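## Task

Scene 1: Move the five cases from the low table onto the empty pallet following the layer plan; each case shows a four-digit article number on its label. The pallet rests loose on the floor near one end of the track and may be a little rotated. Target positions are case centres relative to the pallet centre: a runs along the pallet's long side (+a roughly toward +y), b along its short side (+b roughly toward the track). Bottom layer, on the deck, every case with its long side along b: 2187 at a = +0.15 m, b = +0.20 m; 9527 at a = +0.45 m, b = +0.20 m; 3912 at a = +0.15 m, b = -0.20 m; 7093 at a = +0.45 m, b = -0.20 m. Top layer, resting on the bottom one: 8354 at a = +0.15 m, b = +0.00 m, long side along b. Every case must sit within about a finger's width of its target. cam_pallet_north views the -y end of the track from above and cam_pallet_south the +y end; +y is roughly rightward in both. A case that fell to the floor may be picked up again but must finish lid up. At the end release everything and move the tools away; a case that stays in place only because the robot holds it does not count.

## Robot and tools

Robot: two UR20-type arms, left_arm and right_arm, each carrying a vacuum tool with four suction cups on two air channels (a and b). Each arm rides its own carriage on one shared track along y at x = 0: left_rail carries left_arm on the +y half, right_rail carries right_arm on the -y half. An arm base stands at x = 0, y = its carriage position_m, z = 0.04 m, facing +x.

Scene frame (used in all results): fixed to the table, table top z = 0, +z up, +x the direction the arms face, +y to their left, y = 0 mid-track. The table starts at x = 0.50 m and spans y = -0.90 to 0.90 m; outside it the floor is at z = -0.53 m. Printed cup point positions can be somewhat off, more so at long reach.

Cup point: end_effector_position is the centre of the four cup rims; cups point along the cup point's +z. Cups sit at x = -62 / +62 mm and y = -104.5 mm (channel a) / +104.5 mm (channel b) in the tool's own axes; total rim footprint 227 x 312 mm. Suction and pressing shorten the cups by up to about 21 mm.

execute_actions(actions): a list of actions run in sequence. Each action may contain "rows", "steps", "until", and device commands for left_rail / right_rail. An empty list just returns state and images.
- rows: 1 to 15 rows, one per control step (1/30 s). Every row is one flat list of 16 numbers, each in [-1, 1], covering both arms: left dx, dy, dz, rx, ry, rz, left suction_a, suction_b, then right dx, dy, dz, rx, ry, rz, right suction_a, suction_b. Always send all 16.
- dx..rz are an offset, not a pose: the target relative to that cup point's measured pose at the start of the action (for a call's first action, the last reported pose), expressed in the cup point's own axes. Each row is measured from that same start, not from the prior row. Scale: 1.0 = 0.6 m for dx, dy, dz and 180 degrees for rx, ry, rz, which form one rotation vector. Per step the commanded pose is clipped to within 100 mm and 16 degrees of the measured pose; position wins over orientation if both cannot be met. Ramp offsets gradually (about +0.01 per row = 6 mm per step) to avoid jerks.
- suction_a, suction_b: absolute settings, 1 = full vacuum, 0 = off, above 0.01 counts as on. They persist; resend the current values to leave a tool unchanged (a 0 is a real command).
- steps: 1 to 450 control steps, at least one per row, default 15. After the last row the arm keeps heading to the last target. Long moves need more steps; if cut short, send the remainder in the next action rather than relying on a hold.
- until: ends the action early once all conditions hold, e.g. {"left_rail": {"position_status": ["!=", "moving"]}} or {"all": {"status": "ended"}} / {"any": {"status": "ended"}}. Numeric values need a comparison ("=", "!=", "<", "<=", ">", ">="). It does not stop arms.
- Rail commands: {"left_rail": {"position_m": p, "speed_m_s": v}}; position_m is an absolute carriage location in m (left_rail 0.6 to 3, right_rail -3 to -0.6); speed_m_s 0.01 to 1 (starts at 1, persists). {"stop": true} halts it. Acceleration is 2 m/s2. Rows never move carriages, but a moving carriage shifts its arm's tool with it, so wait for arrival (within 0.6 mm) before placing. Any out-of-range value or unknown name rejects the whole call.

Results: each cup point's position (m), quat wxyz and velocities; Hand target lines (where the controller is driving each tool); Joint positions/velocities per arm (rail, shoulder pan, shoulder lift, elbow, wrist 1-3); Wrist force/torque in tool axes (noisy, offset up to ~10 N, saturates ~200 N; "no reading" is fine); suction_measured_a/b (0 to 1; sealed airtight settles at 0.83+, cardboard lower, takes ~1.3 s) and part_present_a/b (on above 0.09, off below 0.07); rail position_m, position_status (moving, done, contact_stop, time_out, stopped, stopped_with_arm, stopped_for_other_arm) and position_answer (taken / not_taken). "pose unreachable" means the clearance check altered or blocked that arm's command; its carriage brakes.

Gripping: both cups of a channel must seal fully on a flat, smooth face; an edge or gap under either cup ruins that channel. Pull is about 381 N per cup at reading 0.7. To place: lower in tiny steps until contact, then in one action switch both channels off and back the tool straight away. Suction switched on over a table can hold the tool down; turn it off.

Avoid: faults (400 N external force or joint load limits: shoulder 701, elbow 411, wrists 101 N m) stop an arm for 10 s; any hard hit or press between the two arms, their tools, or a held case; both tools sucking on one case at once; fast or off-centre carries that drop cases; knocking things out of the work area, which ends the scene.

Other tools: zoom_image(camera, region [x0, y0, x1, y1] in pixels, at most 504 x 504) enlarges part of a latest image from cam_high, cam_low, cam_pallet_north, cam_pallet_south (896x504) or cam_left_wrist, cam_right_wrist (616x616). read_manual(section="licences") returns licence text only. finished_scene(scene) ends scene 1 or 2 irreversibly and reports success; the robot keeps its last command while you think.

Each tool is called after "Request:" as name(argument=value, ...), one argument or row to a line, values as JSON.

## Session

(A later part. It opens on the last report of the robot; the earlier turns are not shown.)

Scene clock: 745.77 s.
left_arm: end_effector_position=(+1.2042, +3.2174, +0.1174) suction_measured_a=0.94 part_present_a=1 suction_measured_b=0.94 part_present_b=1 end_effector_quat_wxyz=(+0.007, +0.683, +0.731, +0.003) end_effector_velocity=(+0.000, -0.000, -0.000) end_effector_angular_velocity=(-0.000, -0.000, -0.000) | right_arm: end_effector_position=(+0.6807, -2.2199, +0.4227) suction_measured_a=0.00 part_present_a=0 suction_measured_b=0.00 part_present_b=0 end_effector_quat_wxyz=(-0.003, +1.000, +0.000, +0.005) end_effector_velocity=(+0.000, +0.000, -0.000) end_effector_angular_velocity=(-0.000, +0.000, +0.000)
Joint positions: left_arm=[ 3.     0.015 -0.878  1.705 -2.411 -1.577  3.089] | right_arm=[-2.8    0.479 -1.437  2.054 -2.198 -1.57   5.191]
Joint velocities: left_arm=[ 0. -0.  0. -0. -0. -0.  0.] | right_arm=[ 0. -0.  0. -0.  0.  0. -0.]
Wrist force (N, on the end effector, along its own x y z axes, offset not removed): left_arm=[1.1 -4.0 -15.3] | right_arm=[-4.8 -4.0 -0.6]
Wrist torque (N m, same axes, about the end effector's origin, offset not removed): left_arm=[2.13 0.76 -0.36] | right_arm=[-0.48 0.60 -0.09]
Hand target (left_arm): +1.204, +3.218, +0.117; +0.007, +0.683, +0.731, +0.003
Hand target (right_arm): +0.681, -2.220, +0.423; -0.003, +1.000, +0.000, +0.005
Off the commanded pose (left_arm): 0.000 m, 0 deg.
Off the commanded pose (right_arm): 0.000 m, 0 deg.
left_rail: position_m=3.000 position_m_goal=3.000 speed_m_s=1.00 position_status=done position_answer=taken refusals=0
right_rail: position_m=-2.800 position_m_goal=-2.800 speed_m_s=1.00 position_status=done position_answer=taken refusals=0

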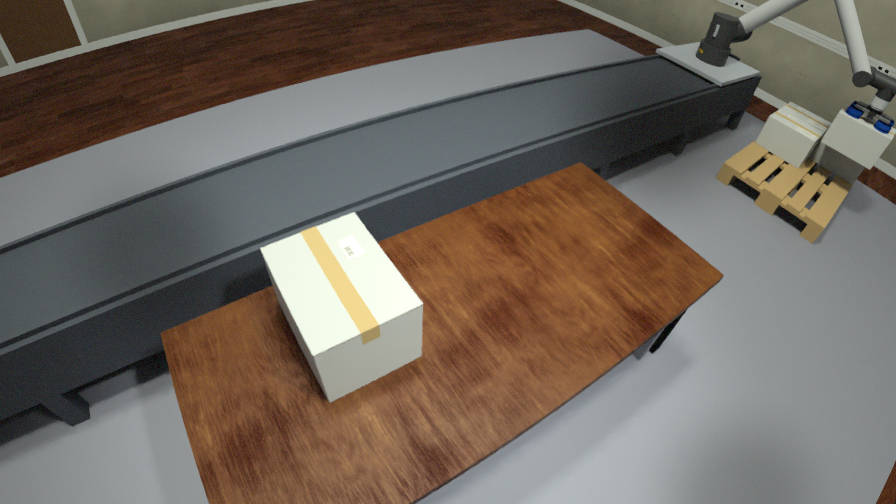

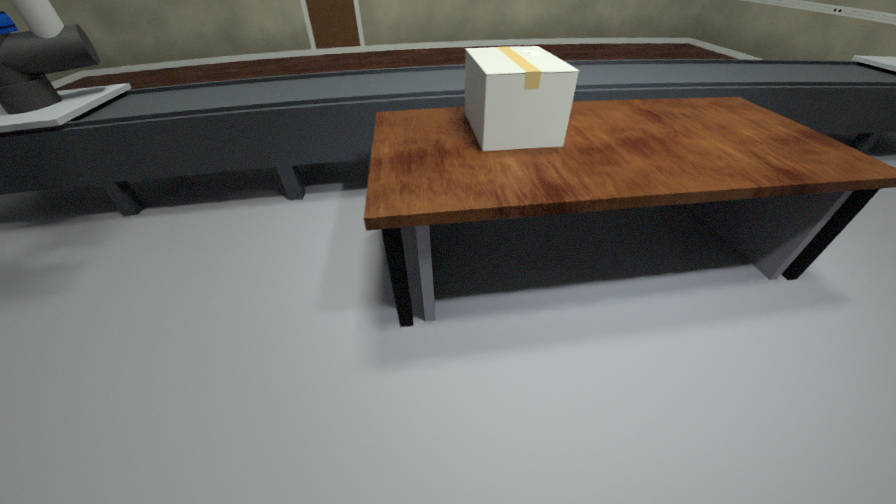

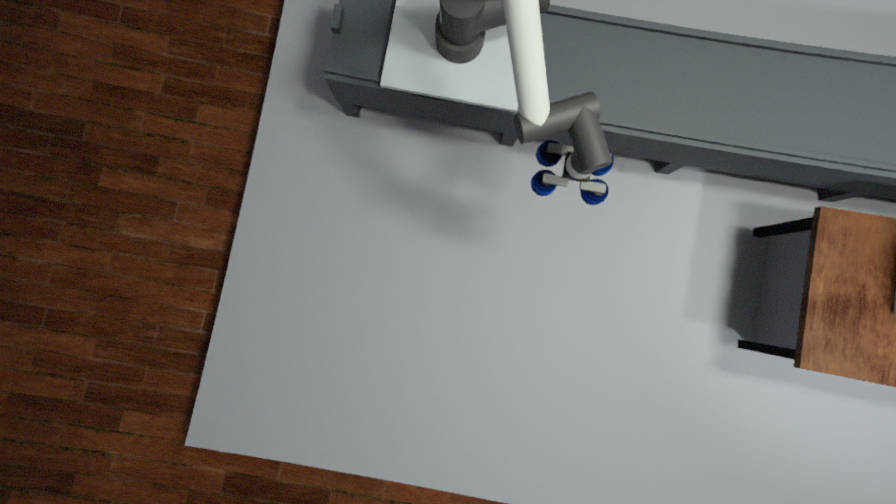

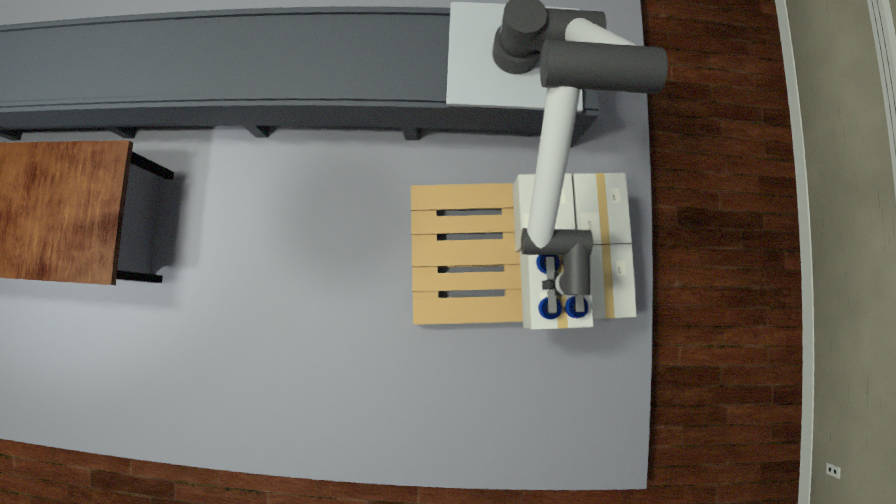

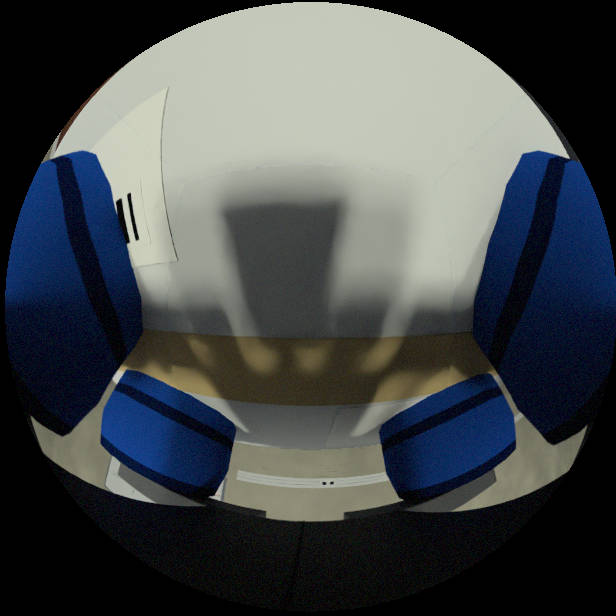

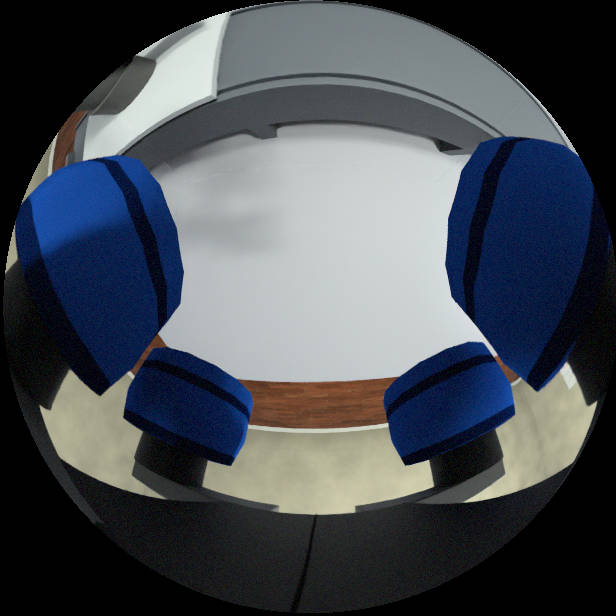

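Request:
execute_actions(
  actions=[
    {"rows":[[0,0,0.02,0.001,0,0,1,1,0,0,0,0,0,0,0,0],[0,0,0.045,0.002,0.001,0,1,1,0,0,0,0,0,0,0,0],[0,0,0.075,0.003,0.001,0,1,1,0,0,0,0,0,0,0,0],[0,0,0.105,0.004,0.002,0,1,1,0,0,0,0,0,0,0,0],[0,0,0.135,0.0044,0.002,0,1,1,0,0,0,0,0,0,0,0],[0,0,0.165,0.0044,0.002,0,1,1,0,0,0,0,0,0,0,0],[0,0,0.195,0.0044,0.002,0,1,1,0,0,0,0,0,0,0,0],[0,0,0.225,0.0044,0.002,0,1,1,0,0,0,0,0,0,0,0],[0,0,0.255,0.0044,0.002,0,1,1,0,0,0,0,0,0,0,0],[0,0,0.285,0.0044,0.002,0,1,1,0,0,0,0,0,0,0,0],[0,0,0.315,0.0044,0.002,0,1,1,0,0,0,0,0,0,0,0],[0,0,0.345,0.0044,0.002,0,1,1,0,0,0,0,0,0,0,0],[0,0,0.375,0.0044,0.002,0,1,1,0,0,0,0,0,0,0,0],[0,0,0.40,0.0044,0.002,0,1,1,0,0,0,0,0,0,0,0],[0,0,0.42,0.0044,0.002,0,1,1,0,0,0,0,0,0,0,0]],"steps":22},
  ],
)

Scene clock: 755.77 s.
left_arm: end_effector_position=(+1.2029, +3.2156, -0.1188) suction_measured_a=0.94 part_present_a=1 suction_measured_b=0.94 part_present_b=1 end_effector_quat_wxyz=(-0.001, +0.683, +0.731, -0.001) end_effector_velocity=(+0.030, +0.001, -0.133) end_effector_angular_velocity=(+0.001, -0.012, +0.000) | right_arm: end_effector_position=(+0.6807, -2.2199, +0.4227) suction_measured_a=0.00 part_present_a=0 suction_measured_b=0.00 part_present_b=0 end_effector_quat_wxyz=(-0.003, +1.000, +0.000, +0.005) end_effector_velocity=(-0.000, +0.000, +0.000) end_effector_angular_velocity=(+0.000, +0.000, +0.000)
Joint positions: left_arm=[ 3.     0.012 -0.655  1.704 -2.617 -1.571  3.086] | right_arm=[-2.8    0.479 -1.437  2.054 -2.198 -1.57   5.191]
Joint velocities: left_arm=[ 0.     0.     0.152 -0.067 -0.097  0.001 -0.   ] | right_arm=[ 0.  0. -0. -0.  0.  0. -0.]
Wrist force (N, on the end effector, along its own x y z axes, offset not removed): left_arm=[4.7 4.7 1.3] | right_arm=[-3.8 -3.9 -1.9]
Wrist torque (N m, same axes, about the end effector's origin, offset not removed): left_arm=[3.55 0.17 0.03] | right_arm=[-0.44 0.37 -0.02]
Hand target (left_arm): +1.207, +3.216, -0.134; +0.000, +0.683, +0.731, -0.000
Hand target (right_arm): +0.681, -2.220, +0.423; -0.003, +1.000, +0.000, +0.005
Off the commanded pose (left_arm): 0.016 m, 0 deg.
Off the commanded pose (right_arm): 0.000 m, 0 deg.
left_rail: position_m=3.000 position_m_goal=3.000 speed_m_s=1.00 position_status=done position_answer=taken refusals=0
right_rail: position_m=-2.800 position_m_goal=-2.800 speed_m_s=1.00 position_status=done position_answer=taken refusals=0

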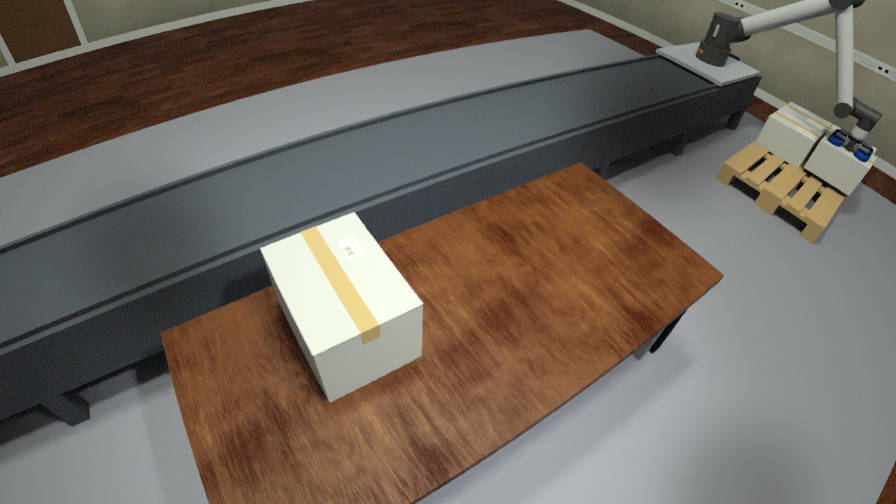

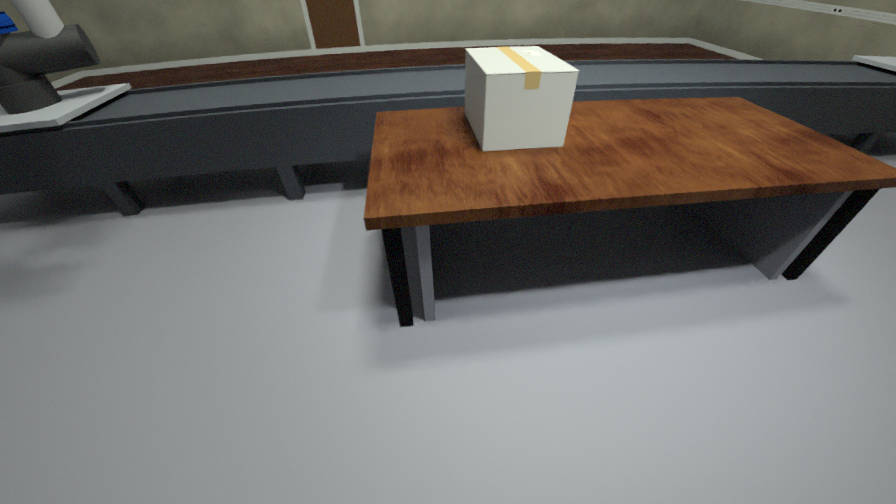

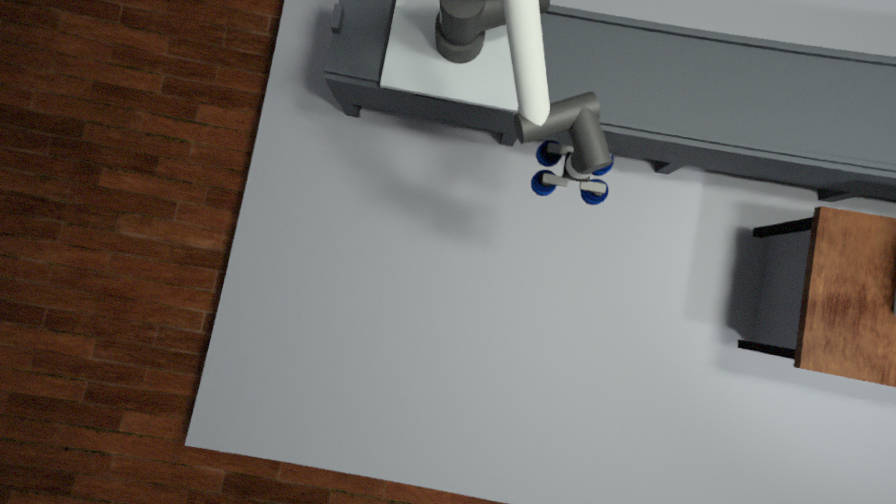

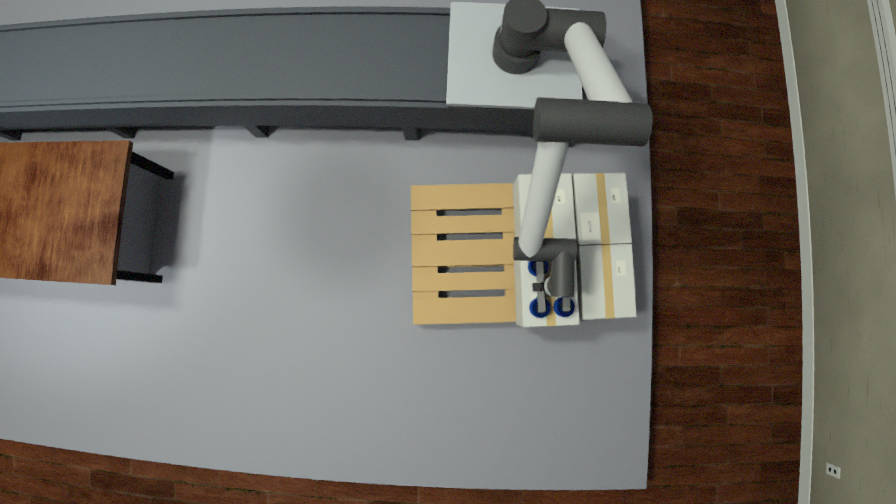

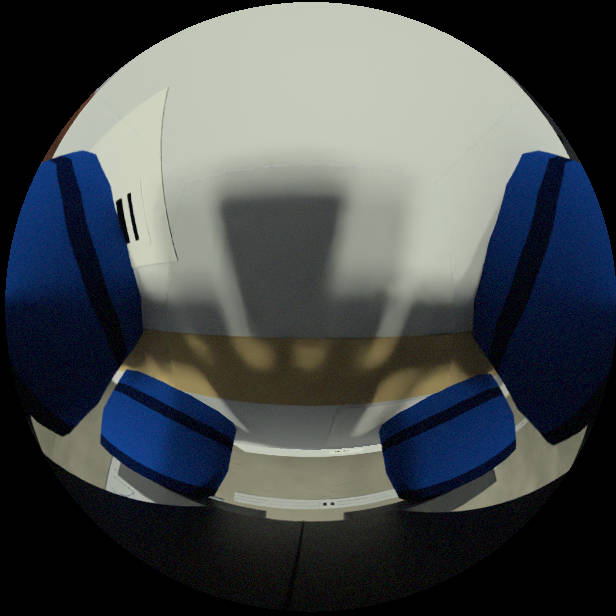

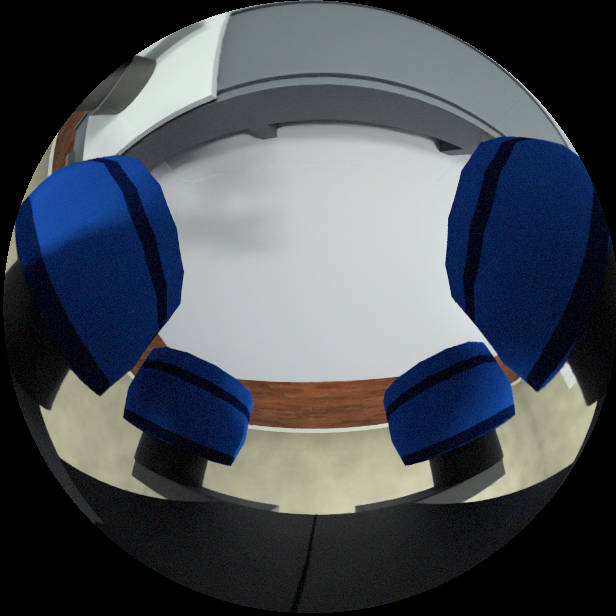

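Request:
execute_actions(
  actions=[],
)

Request:
zoom_image(
  camera="cam_pallet_south",
  region=[500, 230, 650, 340],
)

Scene clock: 756.90 s.
left_arm: end_effector_position=(+1.2071, +3.2160, -0.1344) suction_measured_a=0.94 part_present_a=1 suction_measured_b=0.94 part_present_b=1 end_effector_quat_wxyz=(+0.000, +0.683, +0.731, -0.000) end_effector_velocity=(-0.000, +0.000, -0.000) end_effector_angular_velocity=(-0.000, +0.000, +0.000) | right_arm: end_effector_position=(+0.6807, -2.2199, +0.4227) suction_measured_a=0.00 part_present_a=0 suction_measured_b=0.00 part_present_b=0 end_effector_quat_wxyz=(-0.003, +1.000, +0.000, +0.005) end_effector_velocity=(+0.000, -0.000, -0.000) end_effector_angular_velocity=(-0.000, +0.000, -0.000)
Joint positions: left_arm=[ 3.     0.013 -0.637  1.695 -2.628 -1.571  3.086] | right_arm=[-2.8    0.479 -1.437  2.054 -2.198 -1.57   5.191]
Joint velocities: left_arm=[ 0.  0.  0. -0. -0. -0.  0.] | right_arm=[ 0. -0.  0.  0. -0. -0.  0.]
Wrist force (N, on the end effector, along its own x y z axes, offset not removed): left_arm=[2.5 2.0 -15.3] | right_arm=[-3.0 -3.1 1.5]
Wrist torque (N m, same axes, about the end effector's origin, offset not removed): left_arm=[3.00 0.41 -0.12] | right_arm=[-0.32 0.45 -0.03]
Hand target (left_arm): +1.207, +3.216, -0.134; +0.000, +0.683, +0.731, -0.000
Hand target (right_arm): +0.681, -2.220, +0.423; -0.003, +1.000, +0.000, +0.005
Off the commanded pose (left_arm): 0.001 m, 0 deg.
Off the commanded pose (right_arm): 0.000 m, 0 deg.
left_rail: position_m=3.000 position_m_goal=3.000 speed_m_s=1.00 position_status=done position_answer=taken refusals=0
right_rail: position_m=-2.800 position_m_goal=-2.800 speed_m_s=1.00 position_status=done position_answer=taken refusals=0

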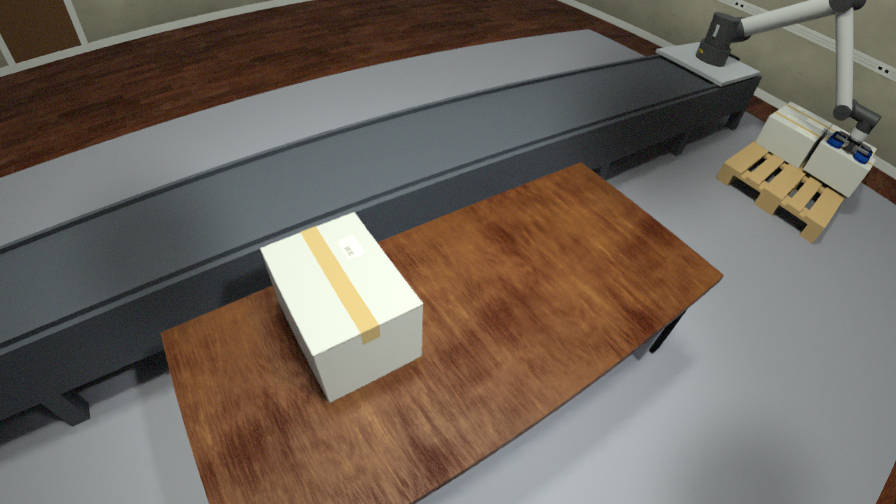

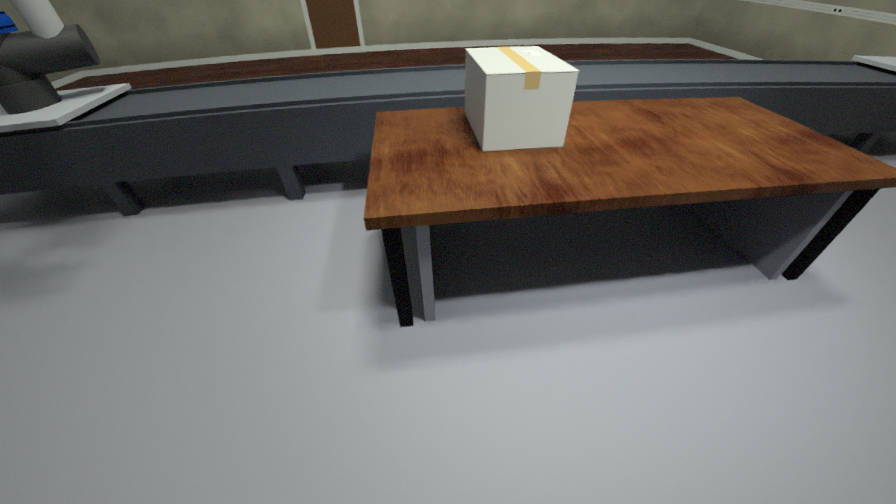

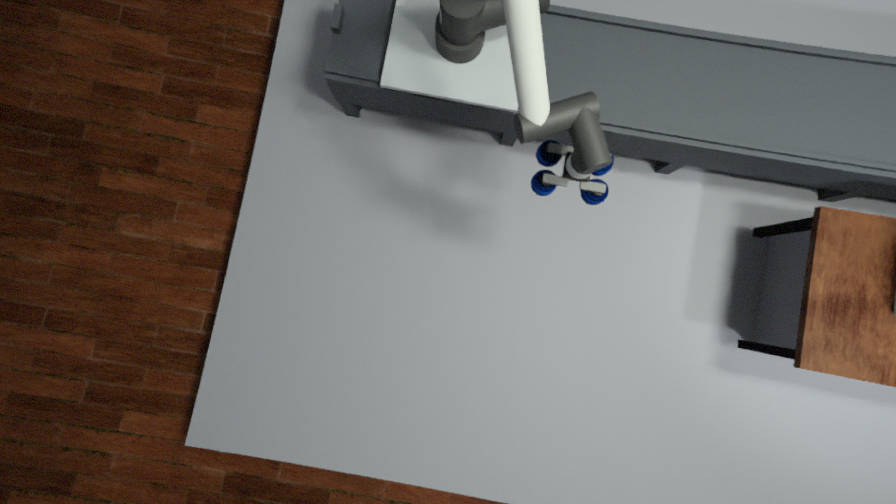

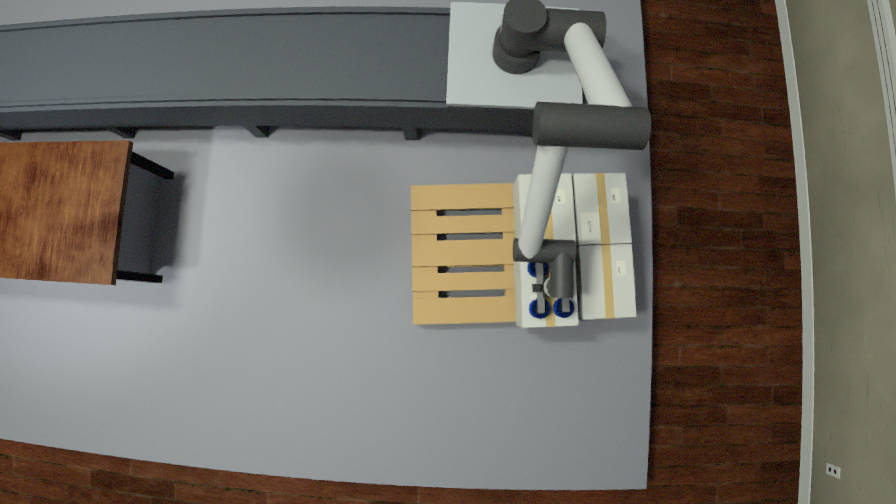

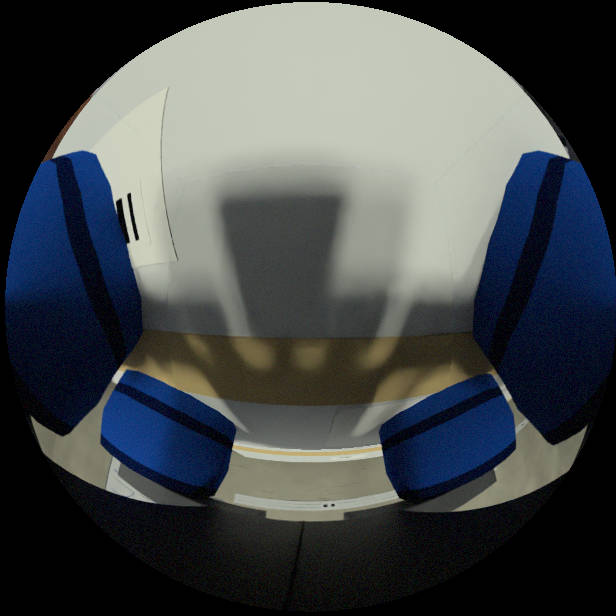

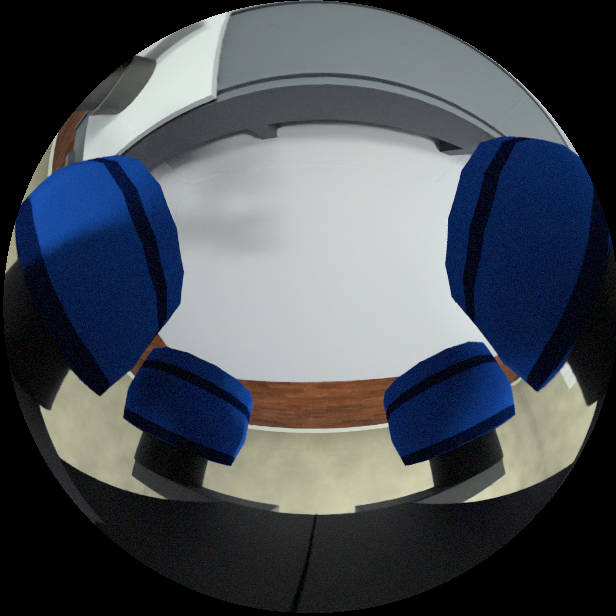

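Region (500, 230, 650, 340) of cam_pallet_south's 896x504 image, scaled by 3.360, with more detail than that image has; it fills the top 370 rows of this view, and the rest is white.

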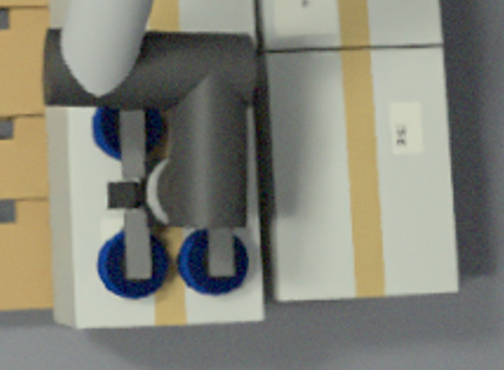

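Request:
zoom_image(
  camera="cam_pallet_south",
  region=[500, 295, 560, 335],
)

Request:
zoom_image(
  camera="cam_pallet_south",
  region=[555, 295, 615, 335],
)

Region (500, 295, 560, 335) of cam_pallet_south's 896x504 image, scaled by 8.400, with more detail than that image has.

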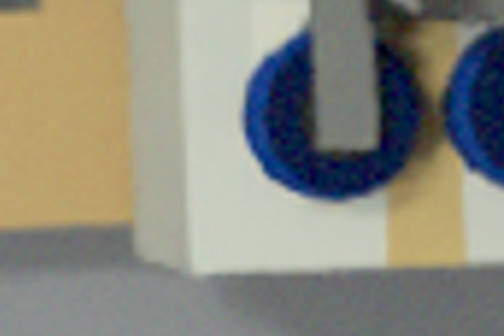

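Region (555, 295, 615, 335) of cam_pallet_south's 896x504 image, scaled by 8.400, with more detail than that image has.

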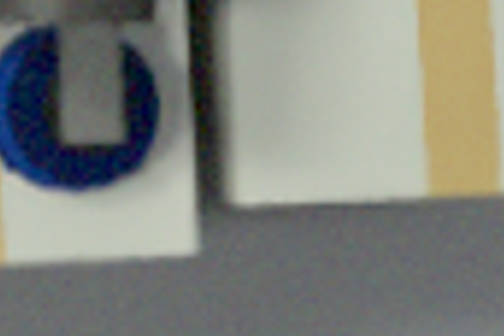

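Request:
execute_actions(
  actions=[
    {"rows":[[0.003,-0.003,0.003,0,0,0,1,1,0,0,0,0,0,0,0,0],[0.008,-0.008,0.007,0,0,0,1,1,0,0,0,0,0,0,0,0],[0.014,-0.015,0.011,0,0,0,1,1,0,0,0,0,0,0,0,0],[0.020,-0.022,0.015,0,0,0,1,1,0,0,0,0,0,0,0,0],[0.026,-0.029,0.018,0,0,0,1,1,0,0,0,0,0,0,0,0],[0.031,-0.035,0.021,0,0,0,1,1,0,0,0,0,0,0,0,0],[0.035,-0.039,0.022,0,0,0,1,1,0,0,0,0,0,0,0,0],[0.037,-0.041,0.023,0,0,0,1,1,0,0,0,0,0,0,0,0]],"steps":14},
  ],
)

Request:
zoom_image(
  camera="cam_pallet_south",
  region=[500, 295, 560, 335],
)

Request:
zoom_image(
  camera="cam_pallet_south",
  region=[555, 295, 615, 335],
)

Scene clock: 771.50 s.
left_arm: end_effector_position=(+1.1837, +3.2345, -0.1471) suction_measured_a=0.94 part_present_a=1 suction_measured_b=0.94 part_present_b=1 end_effector_quat_wxyz=(-0.000, +0.683, +0.731, -0.000) end_effector_velocity=(-0.022, +0.018, -0.010) end_effector_angular_velocity=(+0.000, -0.002, -0.001) | right_arm: end_effector_position=(+0.6807, -2.2199, +0.4227) suction_measured_a=0.00 part_present_a=0 suction_measured_b=0.00 part_present_b=0 end_effector_quat_wxyz=(-0.003, +1.000, +0.000, +0.005) end_effector_velocity=(-0.000, +0.000, +0.000) end_effector_angular_velocity=(+0.000, -0.000, -0.000)
Joint positions: left_arm=[ 3.     0.028 -0.635  1.725 -2.66  -1.571  3.102] | right_arm=[-2.8    0.479 -1.437  2.054 -2.198 -1.57   5.191]
Joint velocities: left_arm=[ 0.     0.016  0.     0.03  -0.032 -0.     0.016] | right_arm=[ 0.  0. -0. -0.  0. -0.  0.]
Wrist force (N, on the end effector, along its own x y z axes, offset not removed): left_arm=[4.5 -0.1 -17.1] | right_arm=[-3.1 -2.4 -2.7]
Wrist torque (N m, same axes, about the end effector's origin, offset not removed): left_arm=[3.31 0.76 0.06] | right_arm=[-0.21 0.31 -0.15]
Hand target (left_arm): +1.181, +3.237, -0.148; +0.000, +0.683, +0.731, -0.000
Hand target (right_arm): +0.681, -2.220, +0.423; -0.003, +1.000, +0.000, +0.005
Off the commanded pose (left_arm): 0.004 m, 0 deg.
Off the commanded pose (right_arm): 0.000 m, 0 deg.
left_rail: position_m=3.000 position_m_goal=3.000 speed_m_s=1.00 position_status=done position_answer=taken refusals=0
right_rail: position_m=-2.800 position_m_goal=-2.800 speed_m_s=1.00 position_status=done position_answer=taken refusals=0

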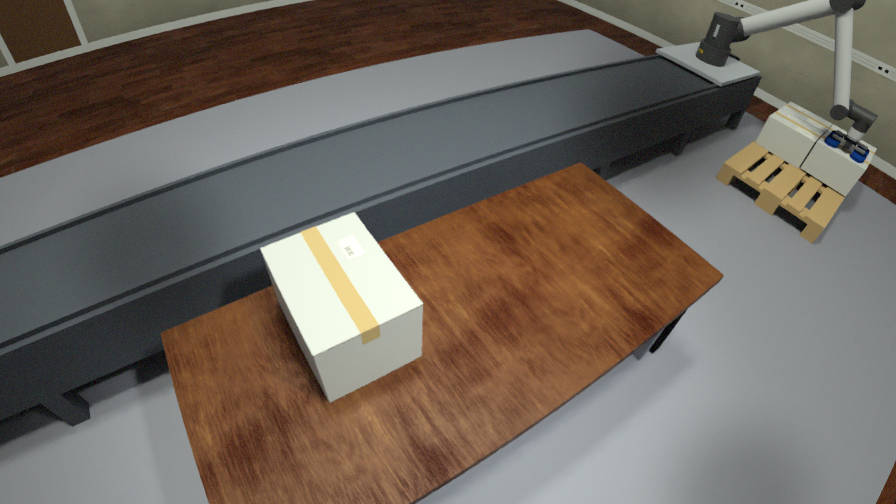

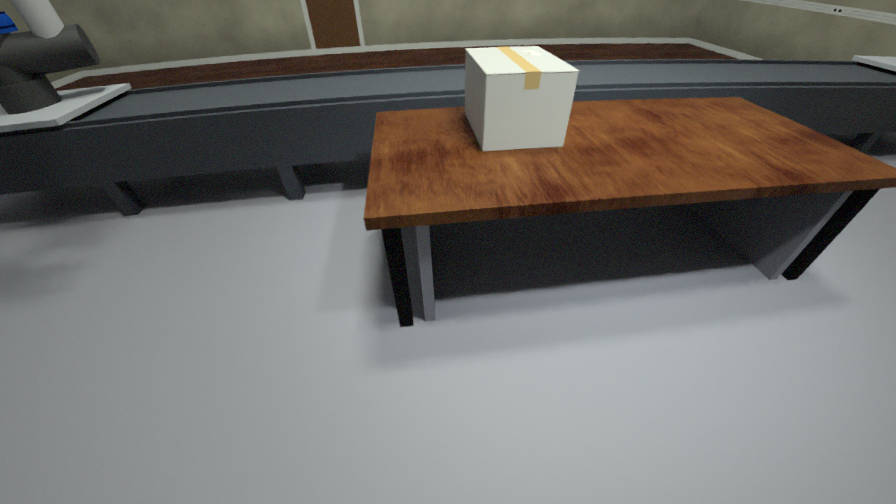

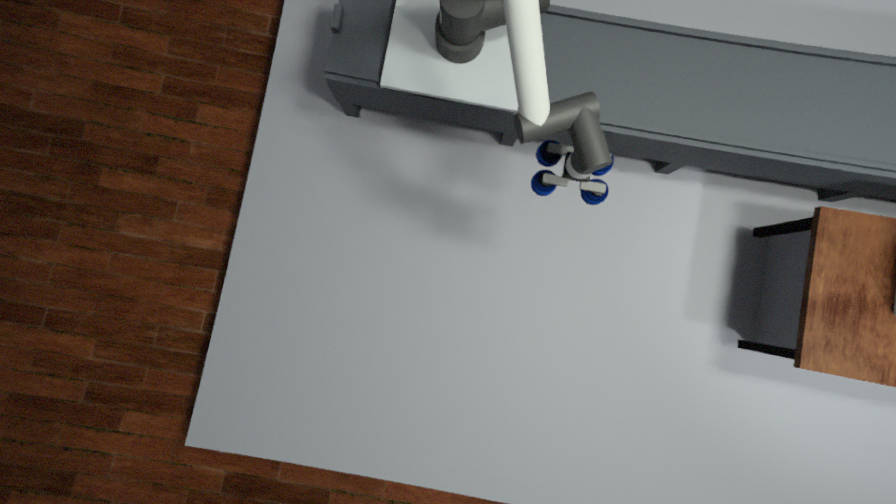

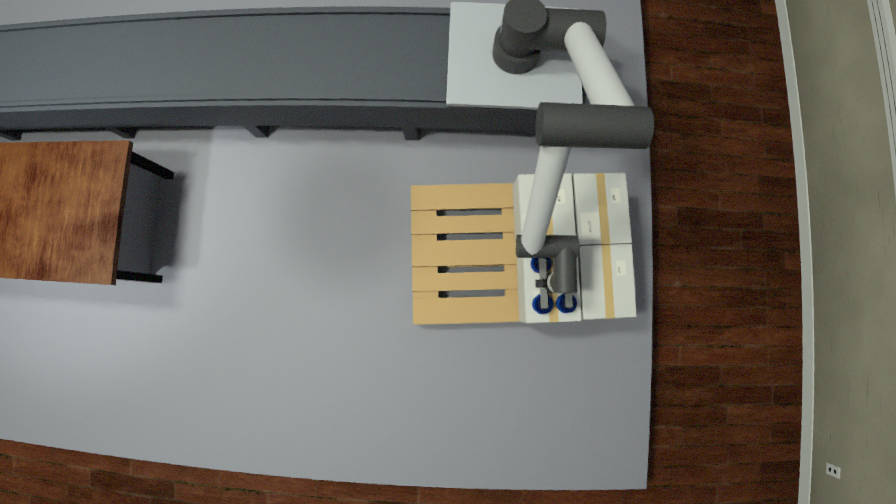

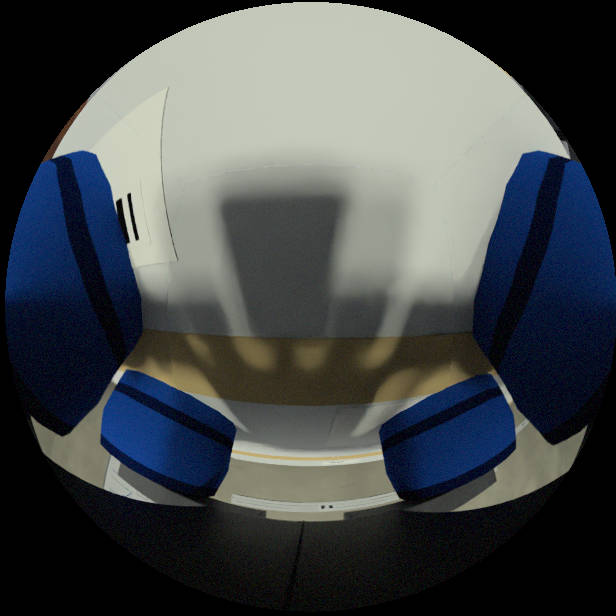

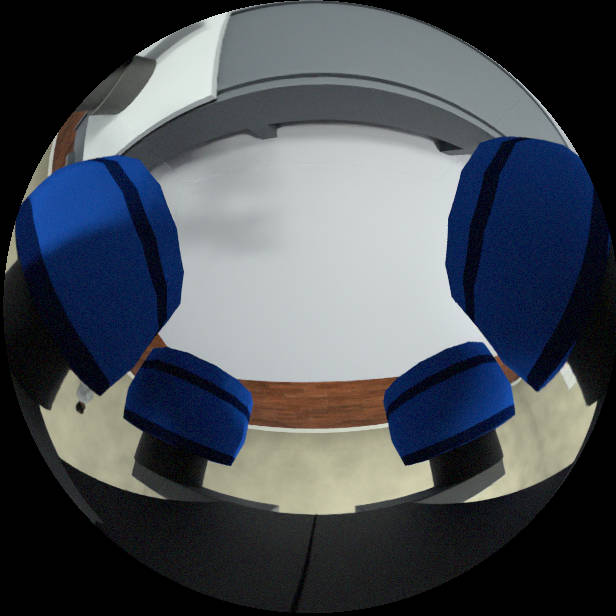

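Region (500, 295, 560, 335) of cam_pallet_south's 896x504 image, scaled by 8.400, with more detail than that image has.

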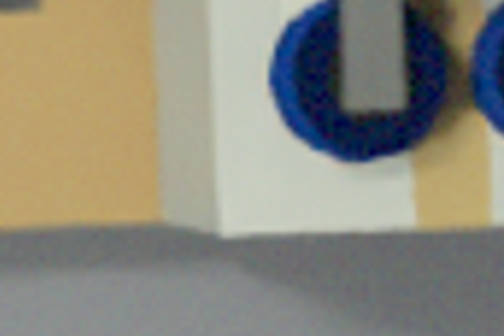

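Region (555, 295, 615, 335) of cam_pallet_south's 896x504 image, scaled by 8.400, with more detail than that image has.

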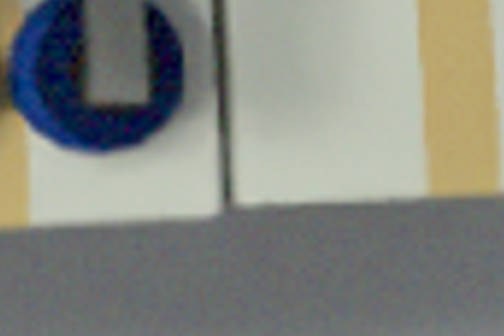

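Request:
execute_actions(
  actions=[],
)

Request:
zoom_image(
  camera="cam_pallet_south",
  region=[500, 230, 620, 335],
)

Scene clock: 774.50 s.
left_arm: end_effector_position=(+1.1811, +3.2365, -0.1482) suction_measured_a=0.94 part_present_a=1 suction_measured_b=0.94 part_present_b=1 end_effector_quat_wxyz=(+0.000, +0.683, +0.731, -0.000) end_effector_velocity=(-0.000, +0.000, -0.000) end_effector_angular_velocity=(-0.000, +0.000, +0.000) | right_arm: end_effector_position=(+0.6807, -2.2199, +0.4227) suction_measured_a=0.00 part_present_a=0 suction_measured_b=0.00 part_present_b=0 end_effector_quat_wxyz=(-0.003, +1.000, +0.000, +0.005) end_effector_velocity=(+0.000, -0.000, -0.000) end_effector_angular_velocity=(+0.000, +0.000, +0.000)
Joint positions: left_arm=[ 3.     0.03  -0.635  1.729 -2.664 -1.571  3.104] | right_arm=[-2.8    0.479 -1.437  2.054 -2.198 -1.57   5.191]
Joint velocities: left_arm=[ 0.  0.  0. -0.  0. -0. -0.] | right_arm=[ 0. -0.  0. -0.  0.  0. -0.]
Wrist force (N, on the end effector, along its own x y z axes, offset not removed): left_arm=[3.5 0.8 -17.0] | right_arm=[-4.1 -1.0 -0.4]
Wrist torque (N m, same axes, about the end effector's origin, offset not removed): left_arm=[2.97 0.32 -0.12] | right_arm=[0.01 0.45 -0.16]
Hand target (left_arm): +1.181, +3.237, -0.148; +0.000, +0.683, +0.731, -0.000
Hand target (right_arm): +0.681, -2.220, +0.423; -0.003, +1.000, +0.000, +0.005
Off the commanded pose (left_arm): 0.000 m, 0 deg.
Off the commanded pose (right_arm): 0.000 m, 0 deg.
left_rail: position_m=3.000 position_m_goal=3.000 speed_m_s=1.00 position_status=done position_answer=taken refusals=0
right_rail: position_m=-2.800 position_m_goal=-2.800 speed_m_s=1.00 position_status=done position_answer=taken refusals=0

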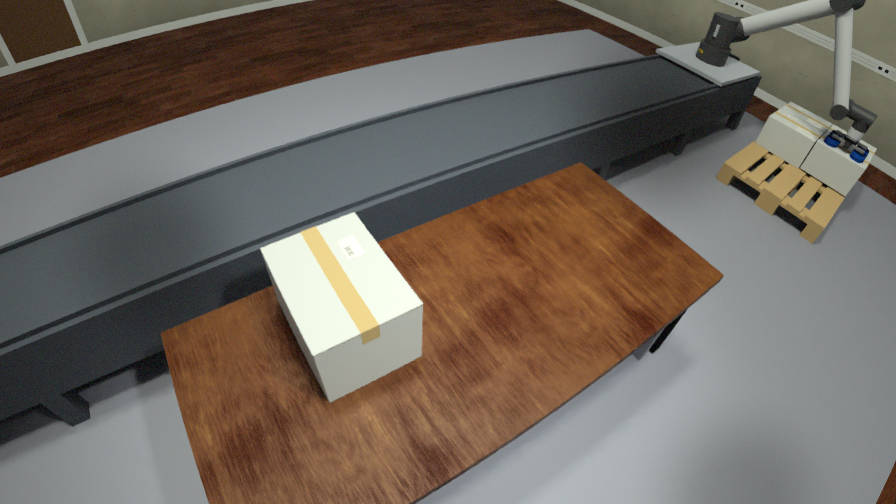

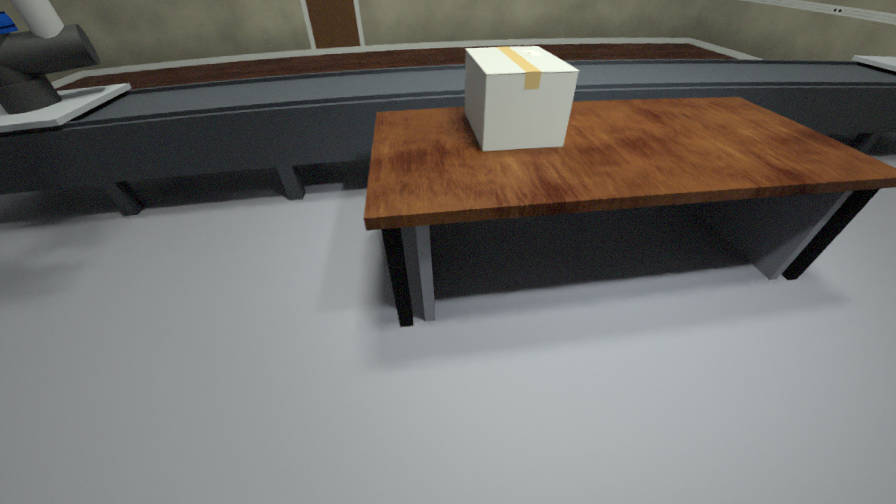

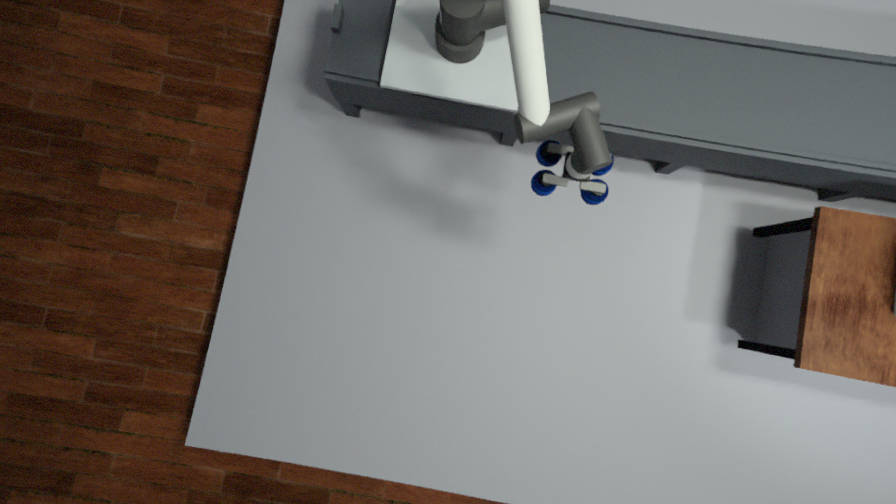

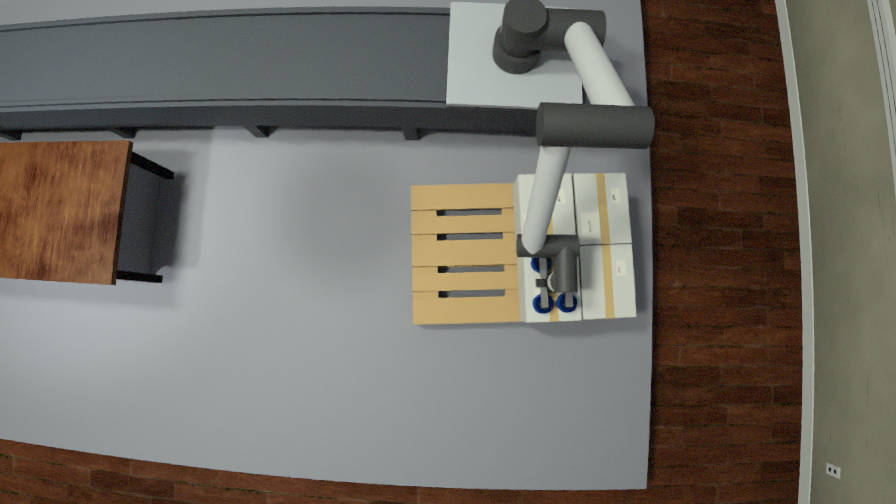

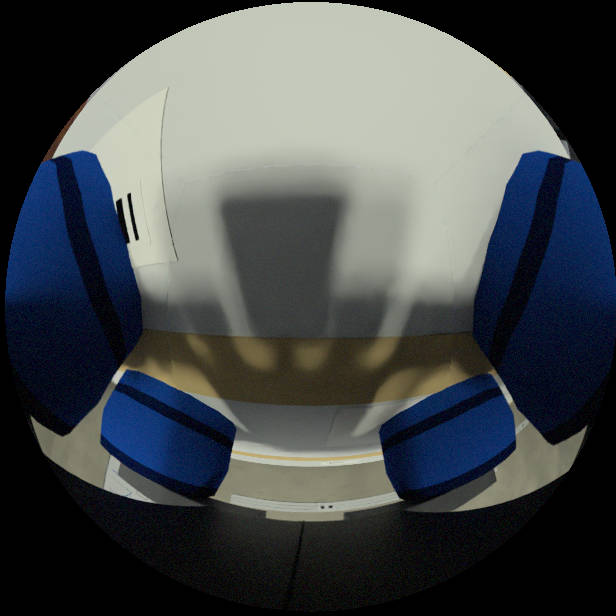

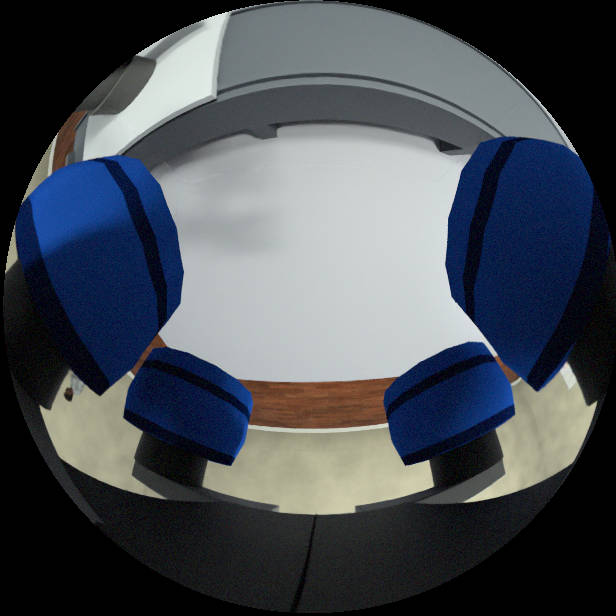

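Region (500, 230, 620, 335) of cam_pallet_south's 896x504 image, scaled by 4.200, with more detail than that image has; it fills the top 441 rows of this view, and the rest is white.

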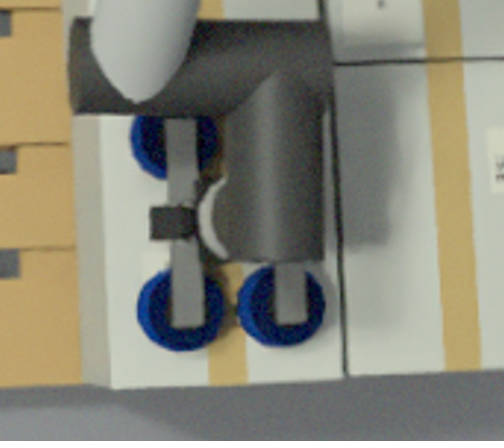

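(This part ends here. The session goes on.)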